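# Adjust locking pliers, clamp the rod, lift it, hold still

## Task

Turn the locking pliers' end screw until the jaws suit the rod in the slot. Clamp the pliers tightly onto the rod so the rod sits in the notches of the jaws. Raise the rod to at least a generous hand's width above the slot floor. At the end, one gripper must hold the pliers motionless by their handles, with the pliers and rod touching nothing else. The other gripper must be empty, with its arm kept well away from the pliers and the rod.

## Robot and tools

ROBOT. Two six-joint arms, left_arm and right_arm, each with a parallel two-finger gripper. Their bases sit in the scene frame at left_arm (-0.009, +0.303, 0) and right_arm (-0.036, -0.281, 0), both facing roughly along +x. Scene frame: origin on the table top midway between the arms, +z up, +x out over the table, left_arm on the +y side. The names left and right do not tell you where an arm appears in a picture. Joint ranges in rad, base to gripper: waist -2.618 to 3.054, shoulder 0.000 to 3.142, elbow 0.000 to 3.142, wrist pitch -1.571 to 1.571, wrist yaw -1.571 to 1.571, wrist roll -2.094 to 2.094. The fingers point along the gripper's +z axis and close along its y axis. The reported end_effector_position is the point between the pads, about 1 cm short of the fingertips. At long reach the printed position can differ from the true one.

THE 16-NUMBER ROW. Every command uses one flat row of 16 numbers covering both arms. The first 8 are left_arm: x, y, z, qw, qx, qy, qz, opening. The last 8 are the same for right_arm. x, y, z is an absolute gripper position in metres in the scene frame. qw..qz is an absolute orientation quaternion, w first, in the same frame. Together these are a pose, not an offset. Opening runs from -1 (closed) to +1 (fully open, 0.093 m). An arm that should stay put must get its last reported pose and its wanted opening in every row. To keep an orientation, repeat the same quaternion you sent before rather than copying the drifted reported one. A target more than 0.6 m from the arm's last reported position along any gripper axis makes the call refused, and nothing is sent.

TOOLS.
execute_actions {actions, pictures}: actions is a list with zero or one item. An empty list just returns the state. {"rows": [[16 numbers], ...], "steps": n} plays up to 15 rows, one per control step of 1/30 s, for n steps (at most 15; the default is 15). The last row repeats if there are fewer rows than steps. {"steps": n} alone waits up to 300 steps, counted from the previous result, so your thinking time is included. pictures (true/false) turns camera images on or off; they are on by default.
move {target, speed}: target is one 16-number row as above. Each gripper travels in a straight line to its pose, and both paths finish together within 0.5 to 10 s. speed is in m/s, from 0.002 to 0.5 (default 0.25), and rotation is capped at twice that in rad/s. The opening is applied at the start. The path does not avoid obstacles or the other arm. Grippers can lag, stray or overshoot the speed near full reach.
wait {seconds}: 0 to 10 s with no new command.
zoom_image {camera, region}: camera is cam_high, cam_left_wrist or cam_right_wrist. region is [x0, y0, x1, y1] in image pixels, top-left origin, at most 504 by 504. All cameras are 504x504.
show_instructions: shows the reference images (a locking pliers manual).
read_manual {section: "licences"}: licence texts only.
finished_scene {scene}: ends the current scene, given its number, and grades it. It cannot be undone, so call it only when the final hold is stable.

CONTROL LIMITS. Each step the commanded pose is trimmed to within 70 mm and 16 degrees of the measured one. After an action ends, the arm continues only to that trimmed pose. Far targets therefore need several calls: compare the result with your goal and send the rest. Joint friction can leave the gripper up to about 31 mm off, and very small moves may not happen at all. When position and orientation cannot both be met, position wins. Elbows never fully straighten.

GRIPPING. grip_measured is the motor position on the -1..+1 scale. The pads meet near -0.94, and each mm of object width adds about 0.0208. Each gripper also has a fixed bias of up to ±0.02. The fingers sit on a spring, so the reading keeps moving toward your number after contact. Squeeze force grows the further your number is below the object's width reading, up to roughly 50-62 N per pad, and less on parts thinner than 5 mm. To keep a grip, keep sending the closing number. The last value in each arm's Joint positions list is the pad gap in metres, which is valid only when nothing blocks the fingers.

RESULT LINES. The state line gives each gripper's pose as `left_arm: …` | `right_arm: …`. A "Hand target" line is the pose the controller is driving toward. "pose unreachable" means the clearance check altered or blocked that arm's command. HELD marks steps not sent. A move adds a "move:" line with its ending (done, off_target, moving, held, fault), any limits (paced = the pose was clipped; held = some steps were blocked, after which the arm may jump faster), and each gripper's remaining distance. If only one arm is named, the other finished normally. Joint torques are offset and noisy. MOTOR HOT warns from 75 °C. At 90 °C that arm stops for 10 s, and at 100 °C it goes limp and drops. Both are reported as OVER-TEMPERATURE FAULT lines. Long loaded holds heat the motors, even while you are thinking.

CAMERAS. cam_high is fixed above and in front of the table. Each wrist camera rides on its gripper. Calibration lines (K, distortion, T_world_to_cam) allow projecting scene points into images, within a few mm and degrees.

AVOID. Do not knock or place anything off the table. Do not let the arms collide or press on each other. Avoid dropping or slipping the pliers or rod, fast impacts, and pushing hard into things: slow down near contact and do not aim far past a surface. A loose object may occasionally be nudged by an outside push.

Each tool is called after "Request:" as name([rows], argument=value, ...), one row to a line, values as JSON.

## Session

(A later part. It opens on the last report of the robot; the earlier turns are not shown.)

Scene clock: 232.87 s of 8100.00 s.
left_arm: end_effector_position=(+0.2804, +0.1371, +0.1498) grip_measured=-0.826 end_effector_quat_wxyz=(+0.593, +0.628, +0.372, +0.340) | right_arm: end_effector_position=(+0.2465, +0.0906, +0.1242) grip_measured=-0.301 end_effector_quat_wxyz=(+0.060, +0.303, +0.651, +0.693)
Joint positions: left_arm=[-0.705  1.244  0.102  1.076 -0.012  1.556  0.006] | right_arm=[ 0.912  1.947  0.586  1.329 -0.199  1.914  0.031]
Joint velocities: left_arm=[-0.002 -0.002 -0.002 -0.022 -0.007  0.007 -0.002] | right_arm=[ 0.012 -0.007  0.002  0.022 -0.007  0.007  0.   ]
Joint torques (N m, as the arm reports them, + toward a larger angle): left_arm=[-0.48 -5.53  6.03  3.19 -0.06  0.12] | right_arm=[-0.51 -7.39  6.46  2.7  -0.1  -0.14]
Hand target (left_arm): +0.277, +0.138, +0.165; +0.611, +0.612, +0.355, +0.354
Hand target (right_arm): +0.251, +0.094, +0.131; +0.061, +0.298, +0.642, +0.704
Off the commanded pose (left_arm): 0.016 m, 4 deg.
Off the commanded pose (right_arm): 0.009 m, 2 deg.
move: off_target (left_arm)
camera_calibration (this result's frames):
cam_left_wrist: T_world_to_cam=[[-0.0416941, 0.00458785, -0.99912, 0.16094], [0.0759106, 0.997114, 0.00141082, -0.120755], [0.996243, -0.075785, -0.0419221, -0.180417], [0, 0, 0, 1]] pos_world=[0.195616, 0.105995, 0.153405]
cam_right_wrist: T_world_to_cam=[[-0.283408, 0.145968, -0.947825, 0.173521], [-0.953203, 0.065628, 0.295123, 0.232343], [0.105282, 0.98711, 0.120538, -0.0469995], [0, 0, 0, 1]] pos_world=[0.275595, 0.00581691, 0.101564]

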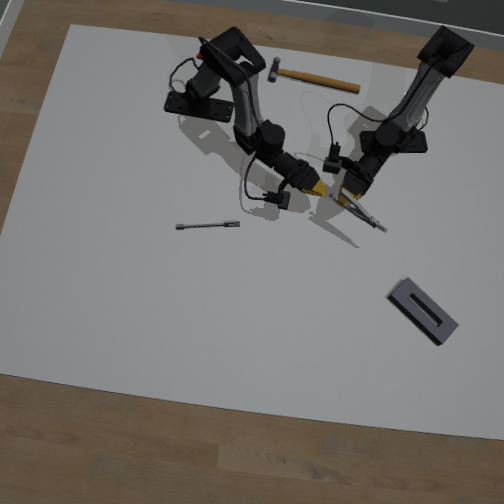

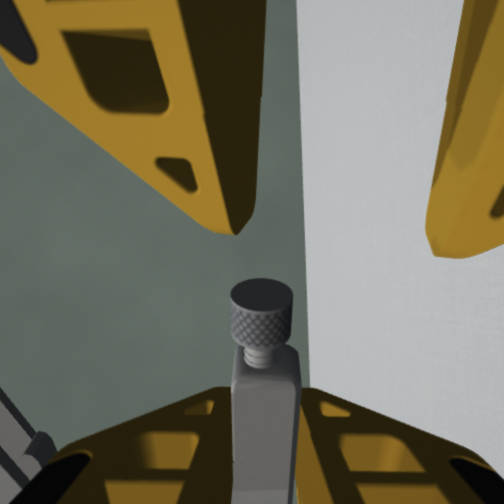

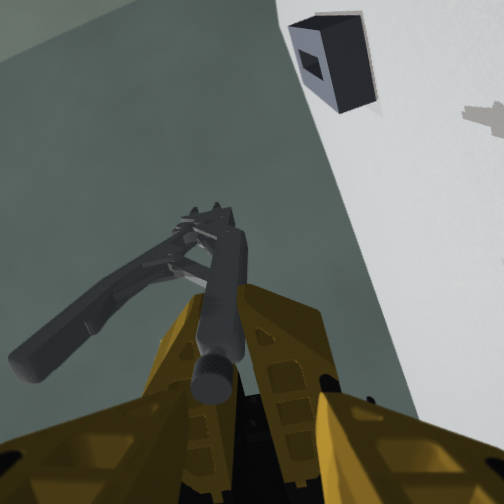

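Request:
move(target=[0.277,0.138,0.165,0.612,0.612,0.354,0.354,-0.86,0.253,0.094,0.137,0.061,0.298,0.641,0.704,-0.3], speed=0.01)

Scene clock: 238.80 s of 8100.00 s.
left_arm: end_effector_position=(+0.2804, +0.1371, +0.1499) grip_measured=-0.826 end_effector_quat_wxyz=(+0.593, +0.628, +0.372, +0.340) | right_arm: end_effector_position=(+0.2481, +0.0925, +0.1282) grip_measured=-0.301 end_effector_quat_wxyz=(+0.061, +0.301, +0.648, +0.697)
Joint positions: left_arm=[-0.705  1.244  0.102  1.076 -0.012  1.557  0.006] | right_arm=[ 0.912  1.947  0.597  1.329 -0.2    1.914  0.031]
Joint velocities: left_arm=[ 0.002 -0.007 -0.012 -0.007 -0.037  0.022 -0.   ] | right_arm=[-0.002  0.012 -0.017  0.022 -0.095 -0.022 -0.   ]
Joint torques (N m, as the arm reports them, + toward a larger angle): left_arm=[-0.35 -5.63  5.93  3.19 -0.04  0.13] | right_arm=[-0.96 -9.6   6.49  2.41 -0.13 -0.14]
Hand target (left_arm): +0.277, +0.138, +0.165; +0.611, +0.612, +0.355, +0.354
Hand target (right_arm): +0.253, +0.094, +0.137; +0.061, +0.298, +0.641, +0.704
Off the commanded pose (left_arm): 0.016 m, 4 deg.
Off the commanded pose (right_arm): 0.010 m, 1 deg.
move: off_target (left_arm)
camera_calibration (this result's frames):
cam_left_wrist: T_world_to_cam=[[-0.0411772, 0.00472767, -0.999141, 0.160872], [0.0759348, 0.997112, 0.0015886, -0.120786], [0.996262, -0.0758041, -0.0414173, -0.180497], [0, 0, 0, 1]] pos_world=[0.195618, 0.105994, 0.153449]
cam_right_wrist: T_world_to_cam=[[-0.276308, 0.154019, -0.948647, 0.175056], [-0.95543, 0.0627538, 0.288472, 0.234285], [0.103961, 0.986073, 0.129815, -0.0503594], [0, 0, 0, 1]] pos_world=[0.277447, 0.00799395, 0.105019]

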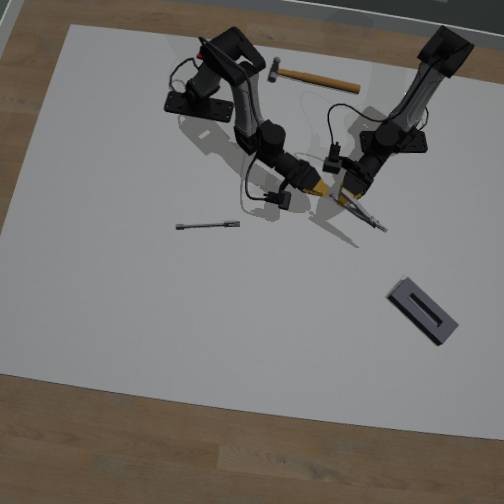

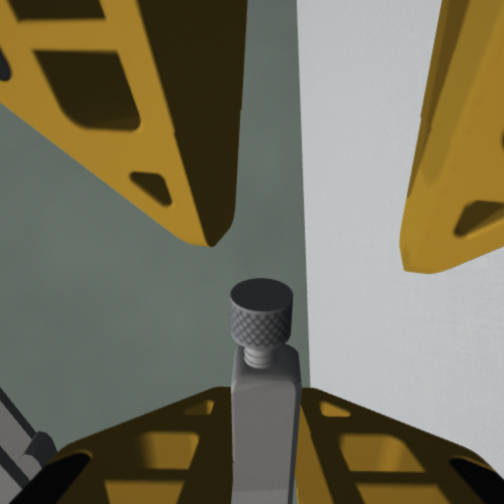

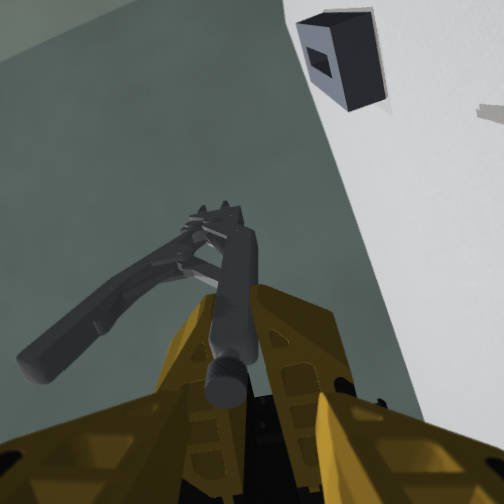

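Request:
move(target=[0.277,0.138,0.165,0.612,0.612,0.354,0.354,-0.86,0.258,0.102,0.140,0.061,0.298,0.641,0.704,-0.3], speed=0.01)

Scene clock: 243.93 s of 8100.00 s.
left_arm: end_effector_position=(+0.2804, +0.1371, +0.1499) grip_measured=-0.826 end_effector_quat_wxyz=(+0.593, +0.628, +0.372, +0.340) | right_arm: end_effector_position=(+0.2541, +0.0993, +0.1358) grip_measured=-0.301 end_effector_quat_wxyz=(+0.062, +0.298, +0.644, +0.701)
Joint positions: left_arm=[-0.705  1.244  0.102  1.076 -0.012  1.557  0.006] | right_arm=[ 0.912  1.947  0.637  1.301 -0.2    1.914  0.031]
Joint velocities: left_arm=[-0.002  0.007 -0.017  0.007 -0.051  0.051 -0.   ] | right_arm=[-0.002 -0.002 -0.002 -0.007  0.066 -0.007  0.   ]
Joint torques (N m, as the arm reports them, + toward a larger angle): left_arm=[-0.41 -5.5   6.09  3.16 -0.05  0.12] | right_arm=[-0.5  -8.81  6.75  2.39 -0.1  -0.13]
Hand target (left_arm): +0.277, +0.138, +0.165; +0.611, +0.612, +0.355, +0.354
Hand target (right_arm): +0.258, +0.102, +0.140; +0.061, +0.298, +0.641, +0.704
Off the commanded pose (left_arm): 0.016 m, 4 deg.
Off the commanded pose (right_arm): 0.006 m, 1 deg.
move: off_target (left_arm)
camera_calibration (this result's frames):
cam_left_wrist: T_world_to_cam=[[-0.0411772, 0.00472767, -0.999141, 0.160872], [0.0759348, 0.997112, 0.0015886, -0.120786], [0.996262, -0.0758041, -0.0414173, -0.180497], [0, 0, 0, 1]] pos_world=[0.195618, 0.105994, 0.153449]
cam_right_wrist: T_world_to_cam=[[-0.26866, 0.16272, -0.949391, 0.180153], [-0.957726, 0.0601416, 0.281326, 0.239159], [0.102875, 0.984838, 0.139684, -0.0595691], [0, 0, 0, 1]] pos_world=[0.283577, 0.0149679, 0.112075]

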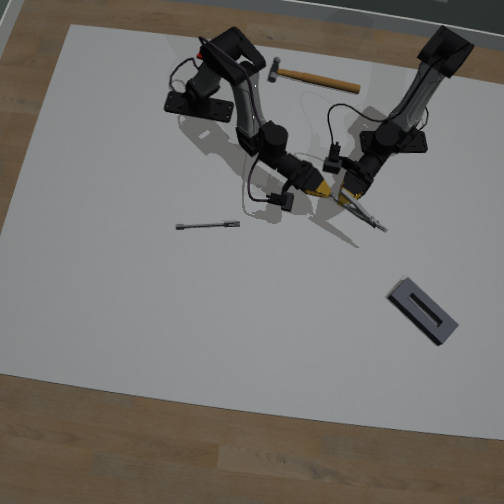

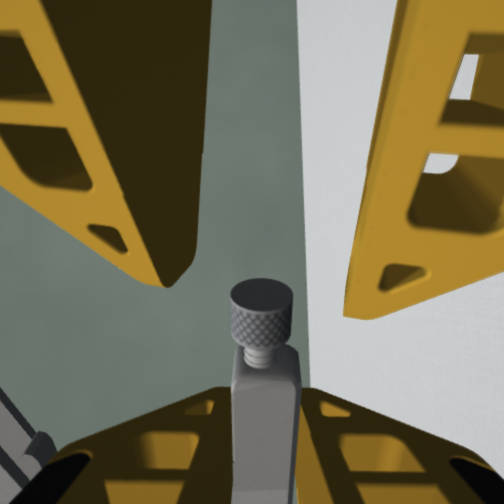

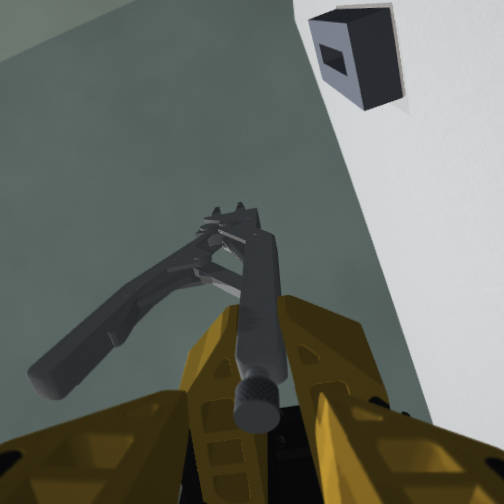

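Request:
move(target=[0.277,0.138,0.165,0.612,0.612,0.354,0.354,-0.86,0.261,0.108,0.137,0.061,0.298,0.641,0.704,-0.3], speed=0.01)

Scene clock: 249.83 s of 8100.00 s.
left_arm: end_effector_position=(+0.2804, +0.1371, +0.1499) grip_measured=-0.826 end_effector_quat_wxyz=(+0.593, +0.628, +0.372, +0.340) | right_arm: end_effector_position=(+0.2572, +0.1028, +0.1366) grip_measured=-0.301 end_effector_quat_wxyz=(+0.063, +0.297, +0.643, +0.703)
Joint positions: left_arm=[-0.705  1.244  0.102  1.077 -0.012  1.557  0.006] | right_arm=[ 0.912  1.96   0.657  1.3   -0.2    1.914  0.031]
Joint velocities: left_arm=[-0.002 -0.022 -0.002  0.066 -0.066 -0.037 -0.   ] | right_arm=[ 0.012  0.002 -0.002  0.037 -0.051  0.022  0.   ]
Joint torques (N m, as the arm reports them, + toward a larger angle): left_arm=[-0.28 -5.54  6.14  3.21 -0.01  0.12] | right_arm=[-0.08 -7.66  7.23  2.36 -0.04 -0.12]
Hand target (left_arm): +0.277, +0.138, +0.165; +0.611, +0.612, +0.355, +0.354
Hand target (right_arm): +0.261, +0.108, +0.137; +0.061, +0.298, +0.641, +0.704
Off the commanded pose (left_arm): 0.015 m, 4 deg.
Off the commanded pose (right_arm): 0.006 m, 0 deg.
move: off_target (left_arm)
camera_calibration (this result's frames):
cam_left_wrist: T_world_to_cam=[[-0.040848, 0.00453562, -0.999155, 0.1609], [0.0759343, 0.997112, 0.00142196, -0.120758], [0.996276, -0.075812, -0.0410744, -0.180552], [0, 0, 0, 1]] pos_world=[0.195622, 0.105991, 0.15352]
cam_right_wrist: T_world_to_cam=[[-0.265312, 0.166529, -0.949672, 0.179992], [-0.958712, 0.0590194, 0.278187, 0.242482], [0.102375, 0.984269, 0.143995, -0.0638842], [0, 0, 0, 1]] pos_world=[0.286764, 0.0185941, 0.112677]

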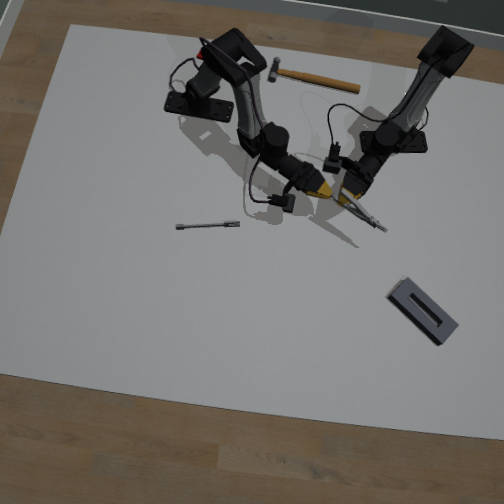

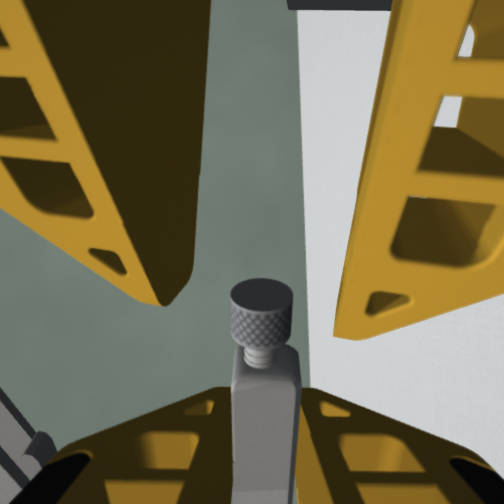

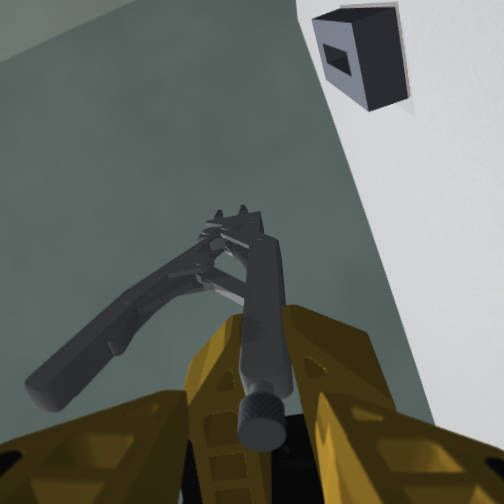

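Request:
move(target=[0.277,0.138,0.165,0.612,0.612,0.354,0.354,-0.86,0.263,0.112,0.135,0.061,0.298,0.641,0.704,-0.3], speed=0.01)

Scene clock: 254.93 s of 8100.00 s.
left_arm: end_effector_position=(+0.2804, +0.1371, +0.1499) grip_measured=-0.826 end_effector_quat_wxyz=(+0.593, +0.628, +0.372, +0.340) | right_arm: end_effector_position=(+0.2609, +0.1071, +0.1362) grip_measured=-0.301 end_effector_quat_wxyz=(+0.063, +0.296, +0.642, +0.705)
Joint positions: left_arm=[-0.705  1.244  0.102  1.076 -0.012  1.557  0.006] | right_arm=[ 0.912  1.979  0.68   1.3   -0.2    1.914  0.031]
Joint velocities: left_arm=[-0.002 -0.012 -0.017  0.051 -0.037 -0.11  -0.001] | right_arm=[-0.007 -0.002  0.012  0.007 -0.022  0.022  0.   ]
Joint torques (N m, as the arm reports them, + toward a larger angle): left_arm=[-0.42 -5.55  6.22  3.18 -0.06  0.12] | right_arm=[ 0.2  -8.03  6.77  2.35  0.   -0.15]
Hand target (left_arm): +0.277, +0.138, +0.165; +0.611, +0.612, +0.355, +0.354
Hand target (right_arm): +0.263, +0.112, +0.135; +0.061, +0.298, +0.641, +0.704
Off the commanded pose (left_arm): 0.016 m, 4 deg.
Off the commanded pose (right_arm): 0.005 m, 0 deg.
move: off_target (left_arm)
camera_calibration (this result's frames):
cam_left_wrist: T_world_to_cam=[[-0.0411772, 0.00472767, -0.999141, 0.160872], [0.0759348, 0.997112, 0.0015886, -0.120786], [0.996262, -0.0758041, -0.0414173, -0.180497], [0, 0, 0, 1]] pos_world=[0.195618, 0.105994, 0.153449]
cam_right_wrist: T_world_to_cam=[[-0.262681, 0.169523, -0.949874, 0.178847], [-0.959479, 0.0581465, 0.275715, 0.246574], [0.101972, 0.983809, 0.147379, -0.0686879], [0, 0, 0, 1]] pos_world=[0.290567, 0.0229199, 0.112021]

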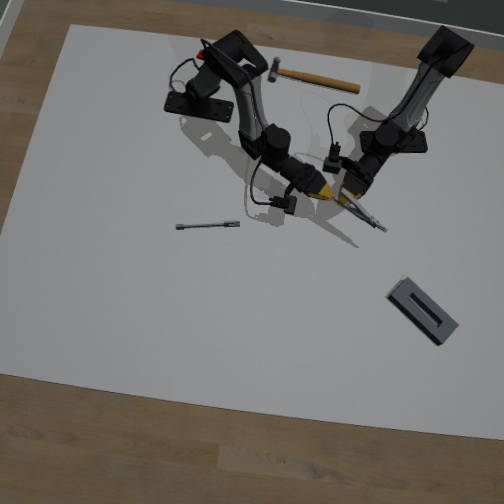

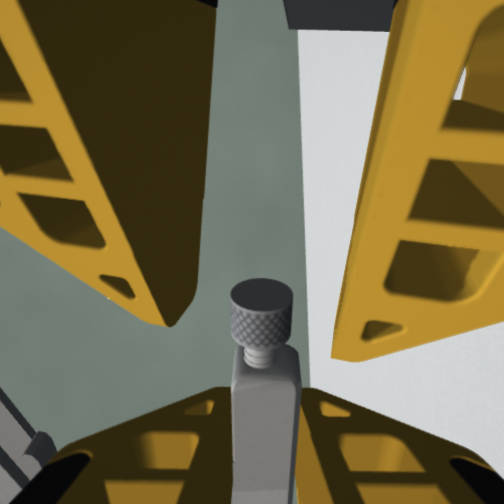

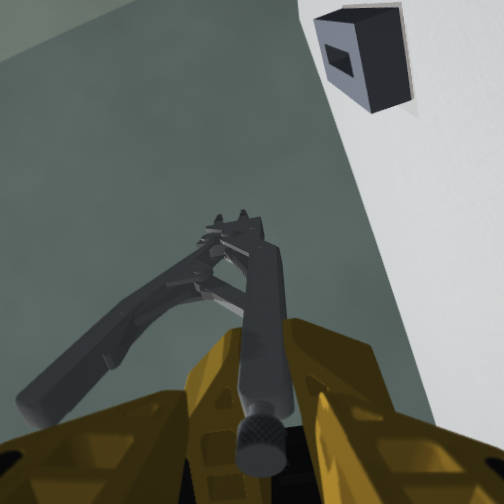

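Request:
move(target=[0.277,0.138,0.165,0.612,0.612,0.354,0.354,-0.86,0.263,0.112,0.135,0.061,0.298,0.641,0.704,-0.8], speed=0.01)

Request:
move(target=[0.277,0.138,0.165,0.612,0.612,0.354,0.354,-0.86,0.263,0.112,0.135,0.579,-0.299,0.641,0.406,-0.8], speed=0.3)

Scene clock: 262.87 s of 8100.00 s.
left_arm: end_effector_position=(+0.2804, +0.1371, +0.1490) grip_measured=-0.826 end_effector_quat_wxyz=(+0.593, +0.628, +0.374, +0.338) | right_arm: end_effector_position=(+0.2603, +0.1075, +0.1335) grip_measured=-0.791 end_effector_quat_wxyz=(+0.060, +0.297, +0.645, +0.701)
Joint positions: left_arm=[-0.705  1.244  0.102  1.073 -0.012  1.552  0.006] | right_arm=[ 0.912  1.979  0.68   1.289 -0.203  1.914  0.007]
Joint velocities: left_arm=[ 0.002  0.007  0.012  0.051 -0.051  0.037 -0.   ] | right_arm=[ 0.017  0.002 -0.022 -0.037 -0.081 -0.022 -0.   ]
Joint torques (N m, as the arm reports them, + toward a larger angle): left_arm=[-0.41 -5.65  6.14  3.23 -0.05  0.18] | right_arm=[ 0.16 -8.01  6.81  2.48  0.01 -0.14]
Hand target (left_arm): +0.277, +0.138, +0.165; +0.611, +0.612, +0.355, +0.354
Hand target (right_arm): +0.263, +0.112, +0.135; +0.061, +0.298, +0.641, +0.704
Off the commanded pose (left_arm): 0.016 m, 4 deg.
Off the commanded pose (right_arm): 0.005 m, 1 deg.
move: off_target (left_arm)
camera_calibration (this result's frames):
cam_left_wrist: T_world_to_cam=[[-0.0463915, 0.00247315, -0.99892, 0.161778], [0.0756303, 0.997135, -0.00104366, -0.120334], [0.996056, -0.0755971, -0.0464456, -0.179702], [0, 0, 0, 1]] pos_world=[0.1956, 0.106004, 0.153131]
cam_right_wrist: T_world_to_cam=[[-0.270256, 0.160624, -0.949295, 0.178947], [-0.957658, 0.0568054, 0.282248, 0.245447], [0.099261, 0.98538, 0.138471, -0.0668898], [0, 0, 0, 1]] pos_world=[0.290055, 0.0232259, 0.109859]

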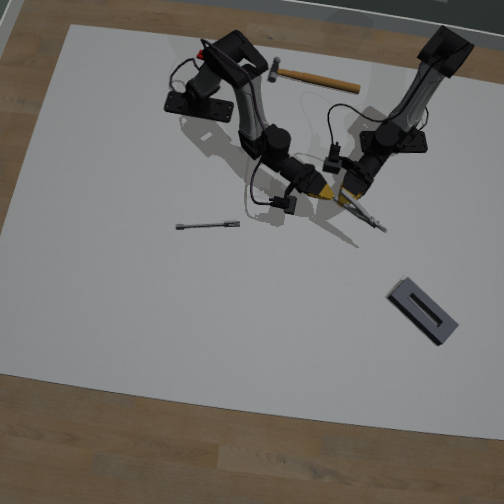

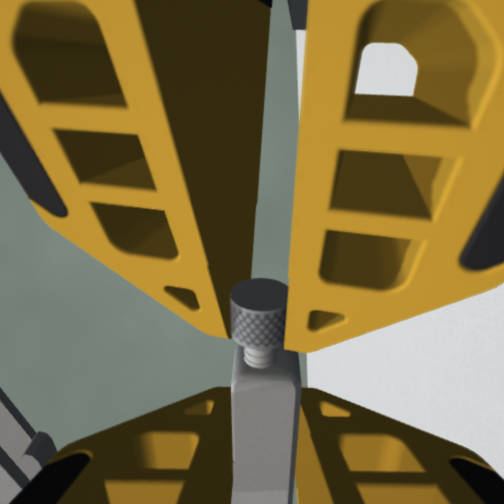

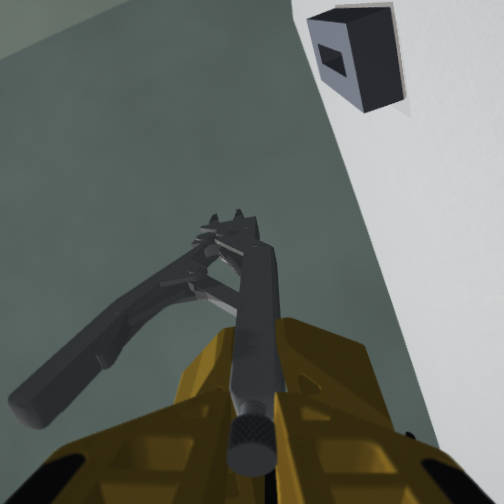

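Scene clock: 266.37 s of 8100.00 s.
left_arm: end_effector_position=(+0.2804, +0.1378, +0.1447) grip_measured=-0.826 end_effector_quat_wxyz=(+0.585, +0.635, +0.375, +0.339) | right_arm: end_effector_position=(+0.2572, +0.1095, +0.1348) grip_measured=-0.791 end_effector_quat_wxyz=(+0.571, -0.301, +0.642, +0.414)
Joint positions: left_arm=[-0.705  1.244  0.102  1.055 -0.016  1.561  0.006] | right_arm=[ 0.917  1.979  0.68   1.294 -0.212  0.188  0.007]
Joint velocities: left_arm=[ 0.007 -0.012 -0.012  0.022  0.037  0.081  0.   ] | right_arm=[-0.007  0.002 -0.012  0.037  0.066 -0.095  0.   ]
Joint torques (N m, as the arm reports them, + toward a larger angle): left_arm=[-0.35 -5.68  6.18  3.44  0.01  0.1 ] | right_arm=[-0.19 -8.01  6.8   2.41  0.11 -0.25]
Hand target (left_arm): +0.277, +0.138, +0.164; +0.611, +0.613, +0.355, +0.354
Hand target (right_arm): +0.263, +0.112, +0.135; +0.579, -0.299, +0.641, +0.406
Off the commanded pose (left_arm): 0.021 m, 5 deg.
Off the commanded pose (right_arm): 0.006 m, 1 deg.
move: off_target (left_arm)
camera_calibration (this result's frames):
cam_left_wrist: T_world_to_cam=[[-0.0574566, 0.0191886, -0.998164, 0.158138], [0.0729734, 0.997222, 0.0149699, -0.122594], [0.995677, -0.0719793, -0.0586972, -0.178465], [0, 0, 0, 1]] pos_world=[0.195726, 0.106373, 0.149207]
cam_right_wrist: T_world_to_cam=[[0.870793, -0.46395, -0.162699, -0.152091], [-0.331552, -0.309792, -0.891124, 0.279317], [0.363034, 0.829927, -0.423588, -0.0438622], [0, 0, 0, 1]] pos_world=[0.240971, 0.0523704, 0.205582]

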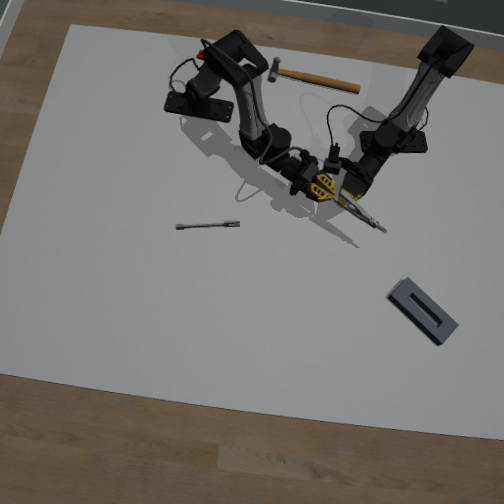

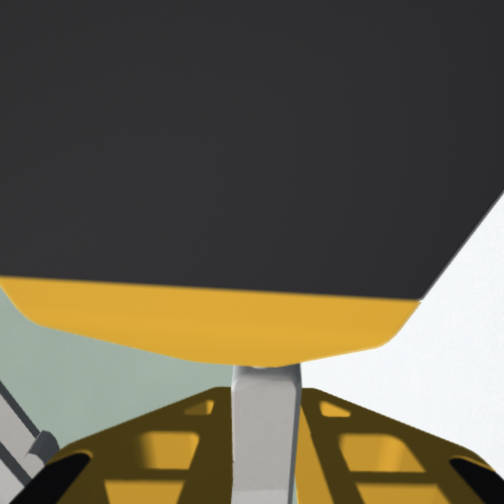

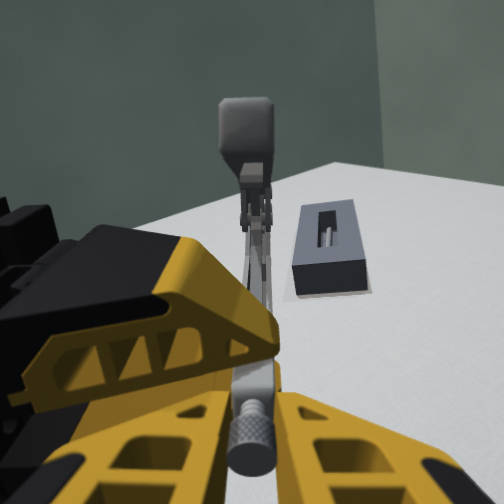

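Request:
move(target=[0.277,0.138,0.165,0.612,0.612,0.354,0.354,-0.86,0.263,0.112,0.135,0.579,-0.299,0.641,0.406,-0.5], speed=0.3)

Request:
move(target=[0.277,0.138,0.165,0.612,0.612,0.354,0.354,-0.86,0.263,0.112,0.131,0.061,0.298,0.641,0.704,-0.4], speed=0.4)

Scene clock: 269.93 s of 8100.00 s.
left_arm: end_effector_position=(+0.2805, +0.1373, +0.1498) grip_measured=-0.826 end_effector_quat_wxyz=(+0.592, +0.629, +0.371, +0.342) | right_arm: end_effector_position=(+0.2589, +0.1086, +0.1348) grip_measured=-0.501 end_effector_quat_wxyz=(+0.574, -0.299, +0.643, +0.409)
Joint positions: left_arm=[-0.705  1.244  0.102  1.076 -0.013  1.561  0.006] | right_arm=[ 0.917  1.979  0.68   1.294 -0.2    0.183  0.021]
Joint velocities: left_arm=[ 0.007  0.002 -0.002 -0.007 -0.022 -0.022 -0.001] | right_arm=[-0.007  0.007  0.002 -0.007 -0.022  0.066  0.   ]
Joint torques (N m, as the arm reports them, + toward a larger angle): left_arm=[-0.42 -5.49  6.04  3.17 -0.03  0.07] | right_arm=[-0.16 -8.02  6.83  2.41 -0.01 -0.22]
Hand target (left_arm): +0.277, +0.138, +0.165; +0.611, +0.612, +0.355, +0.354
Hand target (right_arm): +0.263, +0.112, +0.135; +0.579, -0.299, +0.641, +0.406
Off the commanded pose (left_arm): 0.016 m, 4 deg.
Off the commanded pose (right_arm): 0.005 m, 1 deg.
move: off_target (left_arm)
camera_calibration (this result's frames):
cam_left_wrist: T_world_to_cam=[[-0.0394131, 0.00859014, -0.999186, 0.159764], [0.0750637, 0.997163, 0.00561184, -0.121328], [0.9964, -0.0747814, -0.0399461, -0.180976], [0, 0, 0, 1]] pos_world=[0.195729, 0.106077, 0.153086]
cam_right_wrist: T_world_to_cam=[[0.866007, -0.474621, -0.157373, -0.152376], [-0.331005, -0.308241, -0.891865, 0.27938], [0.374789, 0.824453, -0.424041, -0.0460752], [0, 0, 0, 1]] pos_world=[0.241703, 0.0517827, 0.205652]

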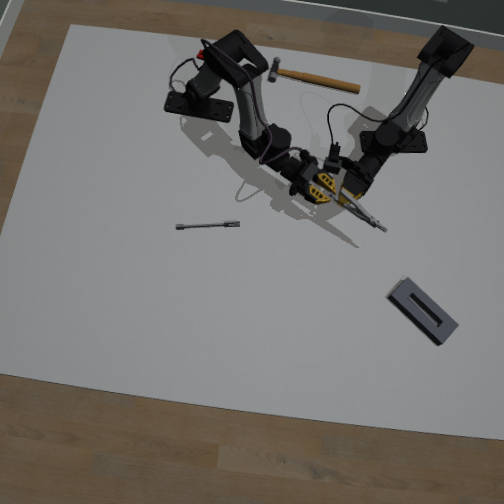

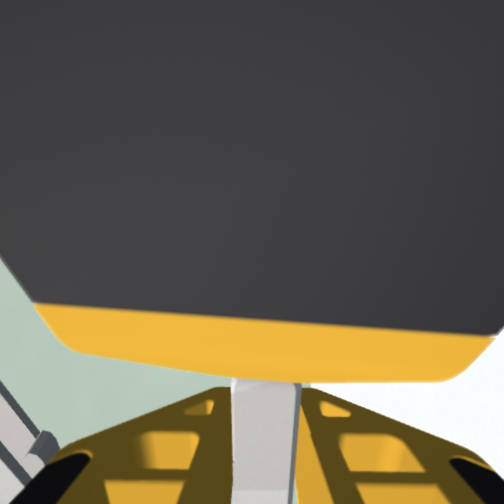

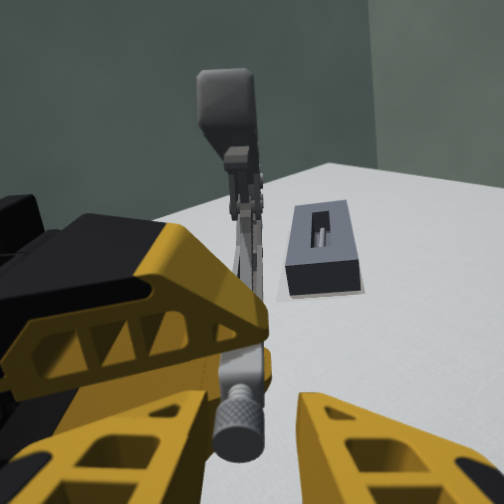

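Scene clock: 272.77 s of 8100.00 s.
left_arm: end_effector_position=(+0.2805, +0.1372, +0.1500) grip_measured=-0.826 end_effector_quat_wxyz=(+0.592, +0.629, +0.370, +0.342) | right_arm: end_effector_position=(+0.2591, +0.1088, +0.1275) grip_measured=-0.401 end_effector_quat_wxyz=(+0.061, +0.297, +0.650, +0.697)
Joint positions: left_arm=[-0.705  1.244  0.102  1.077 -0.013  1.561  0.006] | right_arm=[ 0.917  1.995  0.68   1.294 -0.2    1.908  0.026]
Joint velocities: left_arm=[-0.007  0.002 -0.017 -0.037  0.022 -0.007  0.   ] | right_arm=[-0.012  0.002 -0.007 -0.051 -0.037  0.007 -0.001]
Joint torques (N m, as the arm reports them, + toward a larger angle): left_arm=[-0.44 -5.58  6.02  3.22 -0.02  0.1 ] | right_arm=[-0.27 -8.    6.57  2.63 -0.01 -0.14]
Hand target (left_arm): +0.277, +0.138, +0.165; +0.611, +0.612, +0.355, +0.354
Hand target (right_arm): +0.263, +0.112, +0.131; +0.061, +0.298, +0.641, +0.704
Off the commanded pose (left_arm): 0.015 m, 4 deg.
Off the commanded pose (right_arm): 0.006 m, 1 deg.
move: off_target (left_arm)
camera_calibration (this result's frames):
cam_left_wrist: T_world_to_cam=[[-0.0384347, 0.00800731, -0.999229, 0.159853], [0.0754381, 0.997138, 0.00508887, -0.121286], [0.996409, -0.0751843, -0.0389288, -0.181054], [0, 0, 0, 1]] pos_world=[0.195698, 0.106047, 0.153298]
cam_right_wrist: T_world_to_cam=[[-0.271559, 0.149745, -0.950701, 0.174394], [-0.957439, 0.0583551, 0.282675, 0.245698], [0.0978074, 0.987001, 0.127525, -0.0656385], [0, 0, 0, 1]] pos_world=[0.289019, 0.024333, 0.104714]

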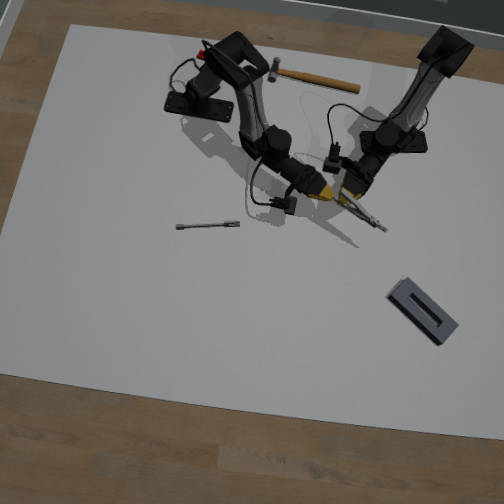

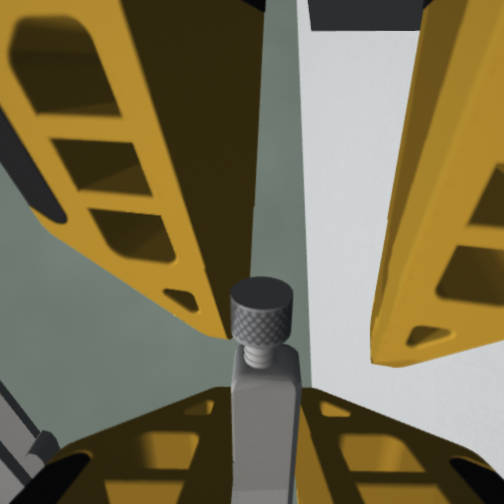

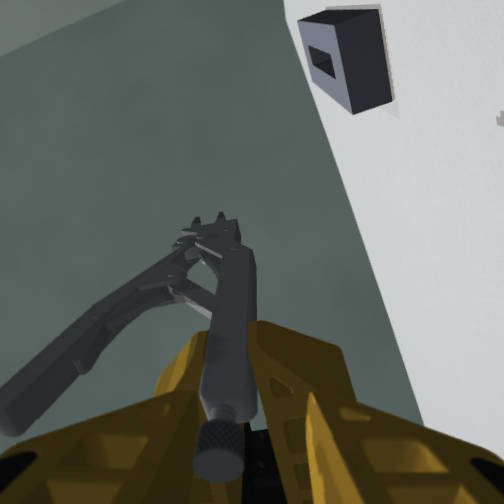

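Request:
move(target=[0.277,0.138,0.165,0.612,0.612,0.354,0.354,-0.86,0.262,0.113,0.140,0.061,0.298,0.641,0.704,-0.4], speed=0.01)

Scene clock: 278.60 s of 8100.00 s.
left_arm: end_effector_position=(+0.2804, +0.1373, +0.1481) grip_measured=-0.826 end_effector_quat_wxyz=(+0.590, +0.631, +0.372, +0.340) | right_arm: end_effector_position=(+0.2593, +0.1086, +0.1251) grip_measured=-0.401 end_effector_quat_wxyz=(+0.060, +0.300, +0.652, +0.694)
Joint positions: left_arm=[-0.705  1.244  0.102  1.069 -0.013  1.561  0.006] | right_arm=[ 0.917  1.995  0.68   1.284 -0.199  1.911  0.026]
Joint velocities: left_arm=[-0.002 -0.012 -0.002 -0.037 -0.007 -0.007  0.001] | right_arm=[-0.012 -0.027 -0.012  0.037 -0.051 -0.051 -0.   ]
Joint torques (N m, as the arm reports them, + toward a larger angle): left_arm=[-0.43 -5.4   6.09  3.3  -0.02  0.09] | right_arm=[  0.17 -11.27   6.91   2.29   0.01  -0.1 ]
Hand target (left_arm): +0.277, +0.138, +0.165; +0.611, +0.612, +0.355, +0.354
Hand target (right_arm): +0.262, +0.113, +0.140; +0.061, +0.298, +0.641, +0.705
Off the commanded pose (left_arm): 0.017 m, 4 deg.
Off the commanded pose (right_arm): 0.016 m, 2 deg.
move: off_target (left_arm, right_arm)
camera_calibration (this result's frames):
cam_left_wrist: T_world_to_cam=[[-0.0453479, 0.0120402, -0.998899, 0.159248], [0.0754854, 0.99711, 0.00859178, -0.121863], [0.996115, -0.0750127, -0.0461257, -0.179885], [0, 0, 0, 1]] pos_world=[0.195607, 0.1061, 0.151822]
cam_right_wrist: T_world_to_cam=[[-0.28, 0.144487, -0.949065, 0.17477], [-0.954723, 0.0616073, 0.291048, 0.244449], [0.100522, 0.987587, 0.120695, -0.065097], [0, 0, 0, 1]] pos_world=[0.28886, 0.0239771, 0.102578]

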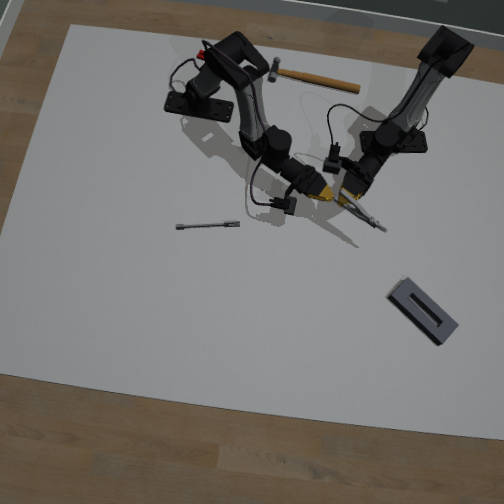

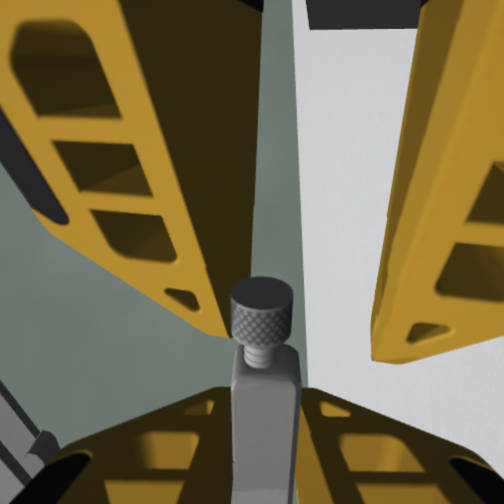

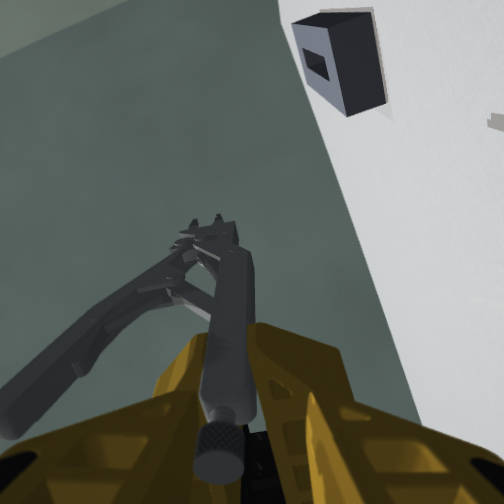

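Request:
move(target=[0.277,0.138,0.165,0.612,0.612,0.354,0.354,-0.86,0.262,0.113,0.143,0.061,0.298,0.641,0.704,-0.4], speed=0.01)

Scene clock: 285.57 s of 8100.00 s.
left_arm: end_effector_position=(+0.2804, +0.1372, +0.1491) grip_measured=-0.826 end_effector_quat_wxyz=(+0.591, +0.630, +0.371, +0.341) | right_arm: end_effector_position=(+0.2593, +0.1084, +0.1261) grip_measured=-0.401 end_effector_quat_wxyz=(+0.059, +0.302, +0.653, +0.692)
Joint positions: left_arm=[-0.705  1.244  0.102  1.073 -0.013  1.561  0.006] | right_arm=[ 0.917  1.986  0.68   1.27  -0.197  1.911  0.026]
Joint velocities: left_arm=[-0.012  0.002 -0.017  0.095 -0.007 -0.022 -0.   ] | right_arm=[ 0.002  0.002 -0.002 -0.022  0.037 -0.037  0.001]
Joint torques (N m, as the arm reports them, + toward a larger angle): left_arm=[-0.43 -5.59  6.17  3.27 -0.03  0.11] | right_arm=[  0.14 -11.52   7.12   2.29   0.    -0.1 ]
Hand target (left_arm): +0.277, +0.138, +0.165; +0.611, +0.612, +0.355, +0.354
Hand target (right_arm): +0.262, +0.113, +0.143; +0.061, +0.298, +0.641, +0.704
Off the commanded pose (left_arm): 0.016 m, 4 deg.
Off the commanded pose (right_arm): 0.018 m, 2 deg.
move: off_target (left_arm, right_arm)
camera_calibration (this result's frames):
cam_left_wrist: T_world_to_cam=[[-0.041727, 0.00992791, -0.99908, 0.159566], [0.0754576, 0.997126, 0.00675698, -0.121561], [0.996276, -0.0751062, -0.0423562, -0.180497], [0, 0, 0, 1]] pos_world=[0.195656, 0.106071, 0.152595]
cam_right_wrist: T_world_to_cam=[[-0.282973, 0.141692, -0.948604, 0.176778], [-0.953683, 0.0636725, 0.293999, 0.243332], [0.102057, 0.987861, 0.117111, -0.0649392], [0, 0, 0, 1]] pos_world=[0.288713, 0.0236094, 0.103758]

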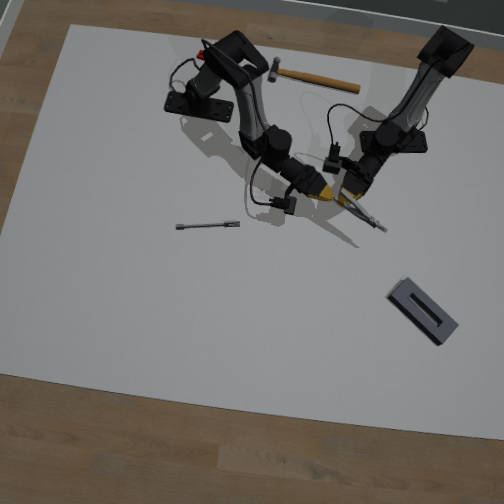

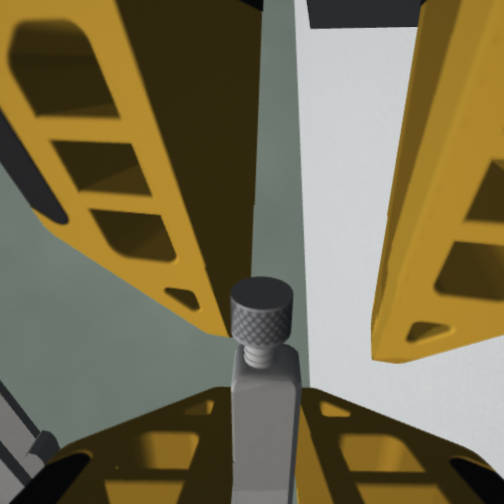

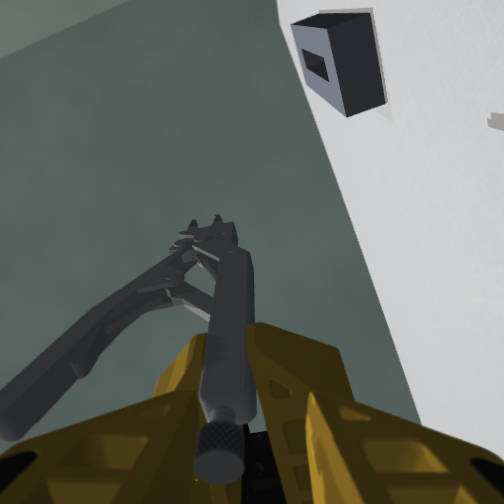

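Shoulder now moving; raise command further.

Request:
move(target=[0.277,0.138,0.165,0.612,0.612,0.354,0.354,-0.86,0.262,0.113,0.150,0.061,0.298,0.641,0.704,-0.4], speed=0.01)

Scene clock: 298.97 s of 8100.00 s.
left_arm: end_effector_position=(+0.2805, +0.1372, +0.1500) grip_measured=-0.826 end_effector_quat_wxyz=(+0.592, +0.629, +0.370, +0.342) | right_arm: end_effector_position=(+0.2589, +0.1078, +0.1305) grip_measured=-0.401 end_effector_quat_wxyz=(+0.059, +0.303, +0.655, +0.690)
Joint positions: left_arm=[-0.705  1.244  0.102  1.077 -0.013  1.561  0.006] | right_arm=[ 0.917  1.959  0.68   1.236 -0.197  1.911  0.026]
Joint velocities: left_arm=[ 0.007 -0.002  0.007 -0.007 -0.022 -0.066 -0.001] | right_arm=[-0.002 -0.007 -0.007  0.037  0.051 -0.022 -0.001]
Joint torques (N m, as the arm reports them, + toward a larger angle): left_arm=[-0.38 -5.48  5.98  3.21 -0.06  0.07] | right_arm=[  0.12 -11.47   7.51   2.35  -0.01  -0.09]
Hand target (left_arm): +0.277, +0.138, +0.165; +0.611, +0.612, +0.355, +0.354
Hand target (right_arm): +0.262, +0.113, +0.150; +0.061, +0.298, +0.641, +0.704
Off the commanded pose (left_arm): 0.015 m, 4 deg.
Off the commanded pose (right_arm): 0.020 m, 2 deg.
move: off_target (left_arm, right_arm)
camera_calibration (this result's frames):
cam_left_wrist: T_world_to_cam=[[-0.0384347, 0.00800731, -0.999229, 0.159853], [0.0754381, 0.997138, 0.00508887, -0.121286], [0.996409, -0.0751843, -0.0389288, -0.181054], [0, 0, 0, 1]] pos_world=[0.195698, 0.106047, 0.153298]
cam_right_wrist: T_world_to_cam=[[-0.287485, 0.136507, -0.948007, 0.182511], [-0.952274, 0.0652914, 0.298181, 0.240556], [0.1026, 0.988485, 0.111221, -0.0643149], [0, 0, 0, 1]] pos_world=[0.288143, 0.0229542, 0.108446]

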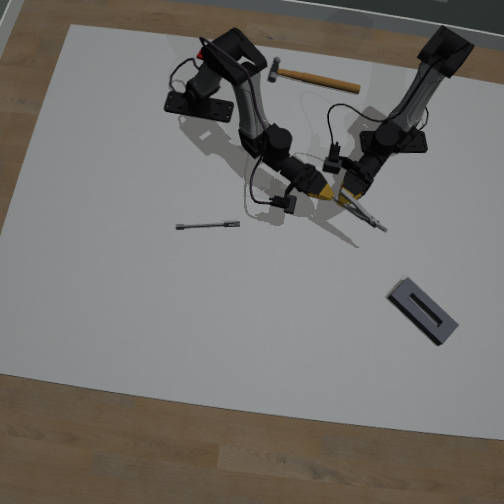

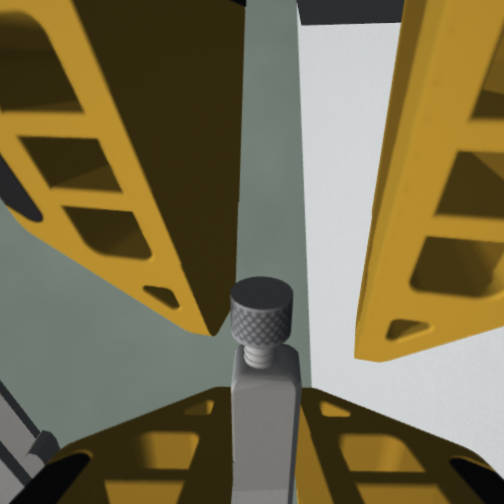

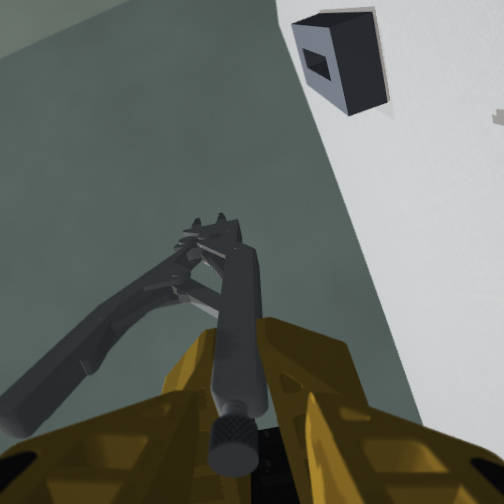

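Request:
move(target=[0.277,0.138,0.165,0.612,0.612,0.354,0.354,-0.86,0.263,0.112,0.143,0.061,0.298,0.641,0.704,-0.8], speed=0.02)

Request:
move(target=[0.277,0.138,0.165,0.612,0.612,0.354,0.354,-0.86,0.263,0.112,0.14,0.579,-0.299,0.641,0.406,-0.8], speed=0.3)

Scene clock: 304.40 s of 8100.00 s.
left_arm: end_effector_position=(+0.2802, +0.1371, +0.1474) grip_measured=-0.826 end_effector_quat_wxyz=(+0.590, +0.632, +0.373, +0.339) | right_arm: end_effector_position=(+0.2596, +0.1074, +0.1316) grip_measured=-0.791 end_effector_quat_wxyz=(+0.061, +0.304, +0.653, +0.691)
Joint positions: left_arm=[-0.705  1.244  0.102  1.066 -0.012  1.558  0.006] | right_arm=[ 0.917  1.959  0.68   1.241 -0.194  1.911  0.007]
Joint velocities: left_arm=[-0.007 -0.007 -0.002 -0.007  0.007 -0.007 -0.   ] | right_arm=[-0.002  0.002 -0.012  0.037 -0.007 -0.037 -0.   ]
Joint torques (N m, as the arm reports them, + toward a larger angle): left_arm=[-0.29 -5.53  6.12  3.3  -0.06  0.11] | right_arm=[-0.18 -9.02  7.22  2.64 -0.08 -0.1 ]
Hand target (left_arm): +0.277, +0.138, +0.165; +0.611, +0.613, +0.355, +0.354
Hand target (right_arm): +0.263, +0.112, +0.143; +0.061, +0.298, +0.641, +0.704
Off the commanded pose (left_arm): 0.018 m, 4 deg.
Off the commanded pose (right_arm): 0.013 m, 2 deg.
move: off_target (left_arm, right_arm)
camera_calibration (this result's frames):
cam_left_wrist: T_world_to_cam=[[-0.0493341, 0.0112275, -0.998719, 0.159707], [0.0768376, 0.997016, 0.0074128, -0.12184], [0.995822, -0.0763734, -0.0500496, -0.178914], [0, 0, 0, 1]] pos_world=[0.195407, 0.106019, 0.151451]
cam_right_wrist: T_world_to_cam=[[-0.283945, 0.140884, -0.948434, 0.182476], [-0.95292, 0.0682907, 0.295432, 0.241163], [0.106391, 0.987668, 0.11486, -0.0654915], [0, 0, 0, 1]] pos_world=[0.28859, 0.0225068, 0.109341]

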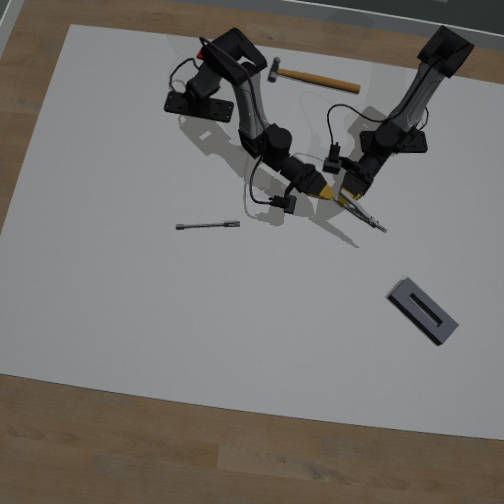

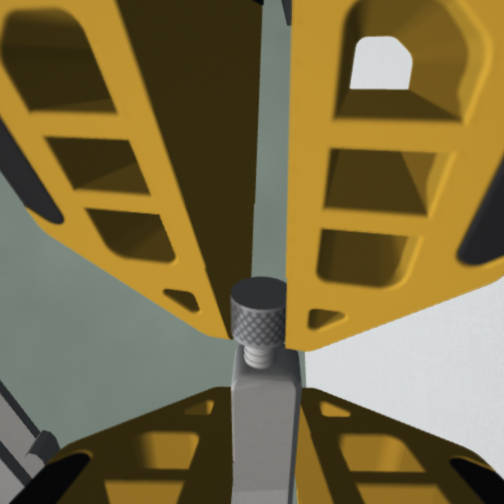

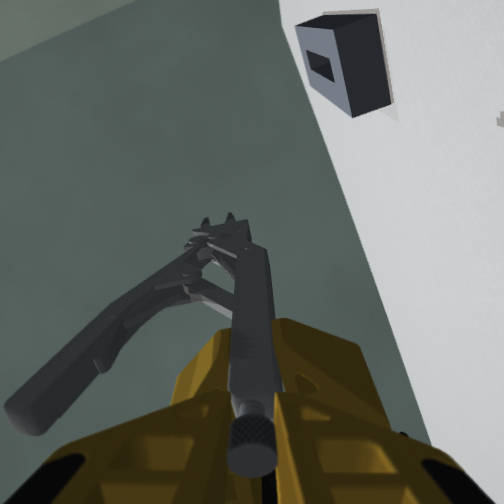

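Scene clock: 307.90 s of 8100.00 s.
left_arm: end_effector_position=(+0.2803, +0.1374, +0.1466) grip_measured=-0.826 end_effector_quat_wxyz=(+0.588, +0.632, +0.373, +0.339) | right_arm: end_effector_position=(+0.2573, +0.1090, +0.1369) grip_measured=-0.791 end_effector_quat_wxyz=(+0.569, -0.300, +0.646, +0.411)
Joint positions: left_arm=[-0.705  1.244  0.102  1.063 -0.014  1.559  0.006] | right_arm=[ 0.919  1.959  0.68   1.263 -0.205  0.188  0.007]
Joint velocities: left_arm=[-0.002  0.007 -0.007 -0.022 -0.037 -0.066 -0.   ] | right_arm=[ 0.002 -0.012 -0.002 -0.037  0.037  0.007  0.   ]
Joint torques (N m, as the arm reports them, + toward a larger angle): left_arm=[-0.35 -5.46  6.1   3.37 -0.03  0.11] | right_arm=[-0.29 -7.9   7.08  2.41  0.06 -0.25]
Hand target (left_arm): +0.277, +0.138, +0.165; +0.611, +0.613, +0.355, +0.354
Hand target (right_arm): +0.263, +0.112, +0.140; +0.579, -0.299, +0.641, +0.406
Off the commanded pose (left_arm): 0.019 m, 5 deg.
Off the commanded pose (right_arm): 0.007 m, 1 deg.
move: off_target (left_arm)
camera_calibration (this result's frames):
cam_left_wrist: T_world_to_cam=[[-0.0513437, 0.0137965, -0.998586, 0.159164], [0.0746673, 0.997159, 0.00993766, -0.12199], [0.995886, -0.0740515, -0.0522279, -0.17908], [0, 0, 0, 1]] pos_world=[0.195624, 0.106186, 0.150798]
cam_right_wrist: T_world_to_cam=[[0.866924, -0.470224, -0.165325, -0.150078], [-0.339813, -0.314914, -0.886204, 0.283038], [0.364651, 0.82445, -0.432794, -0.0411438], [0, 0, 0, 1]] pos_world=[0.241289, 0.0524834, 0.208211]

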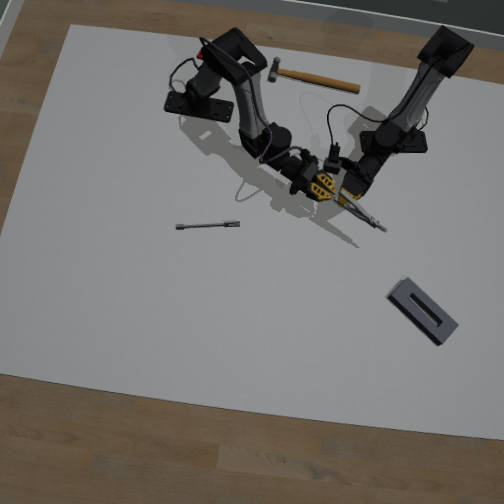

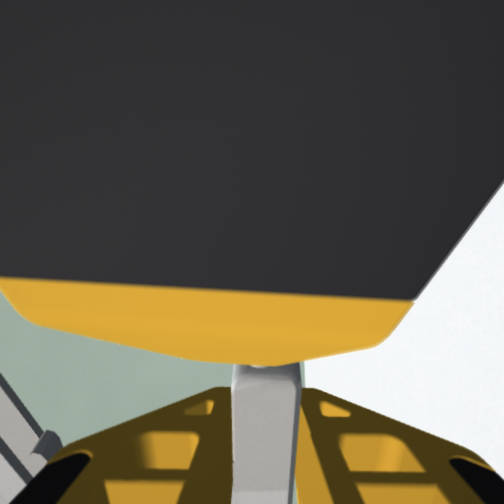

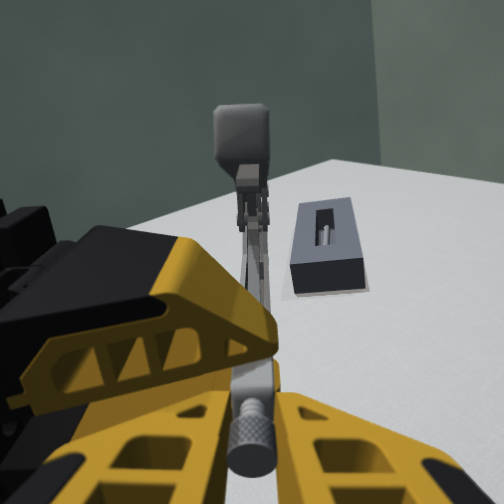

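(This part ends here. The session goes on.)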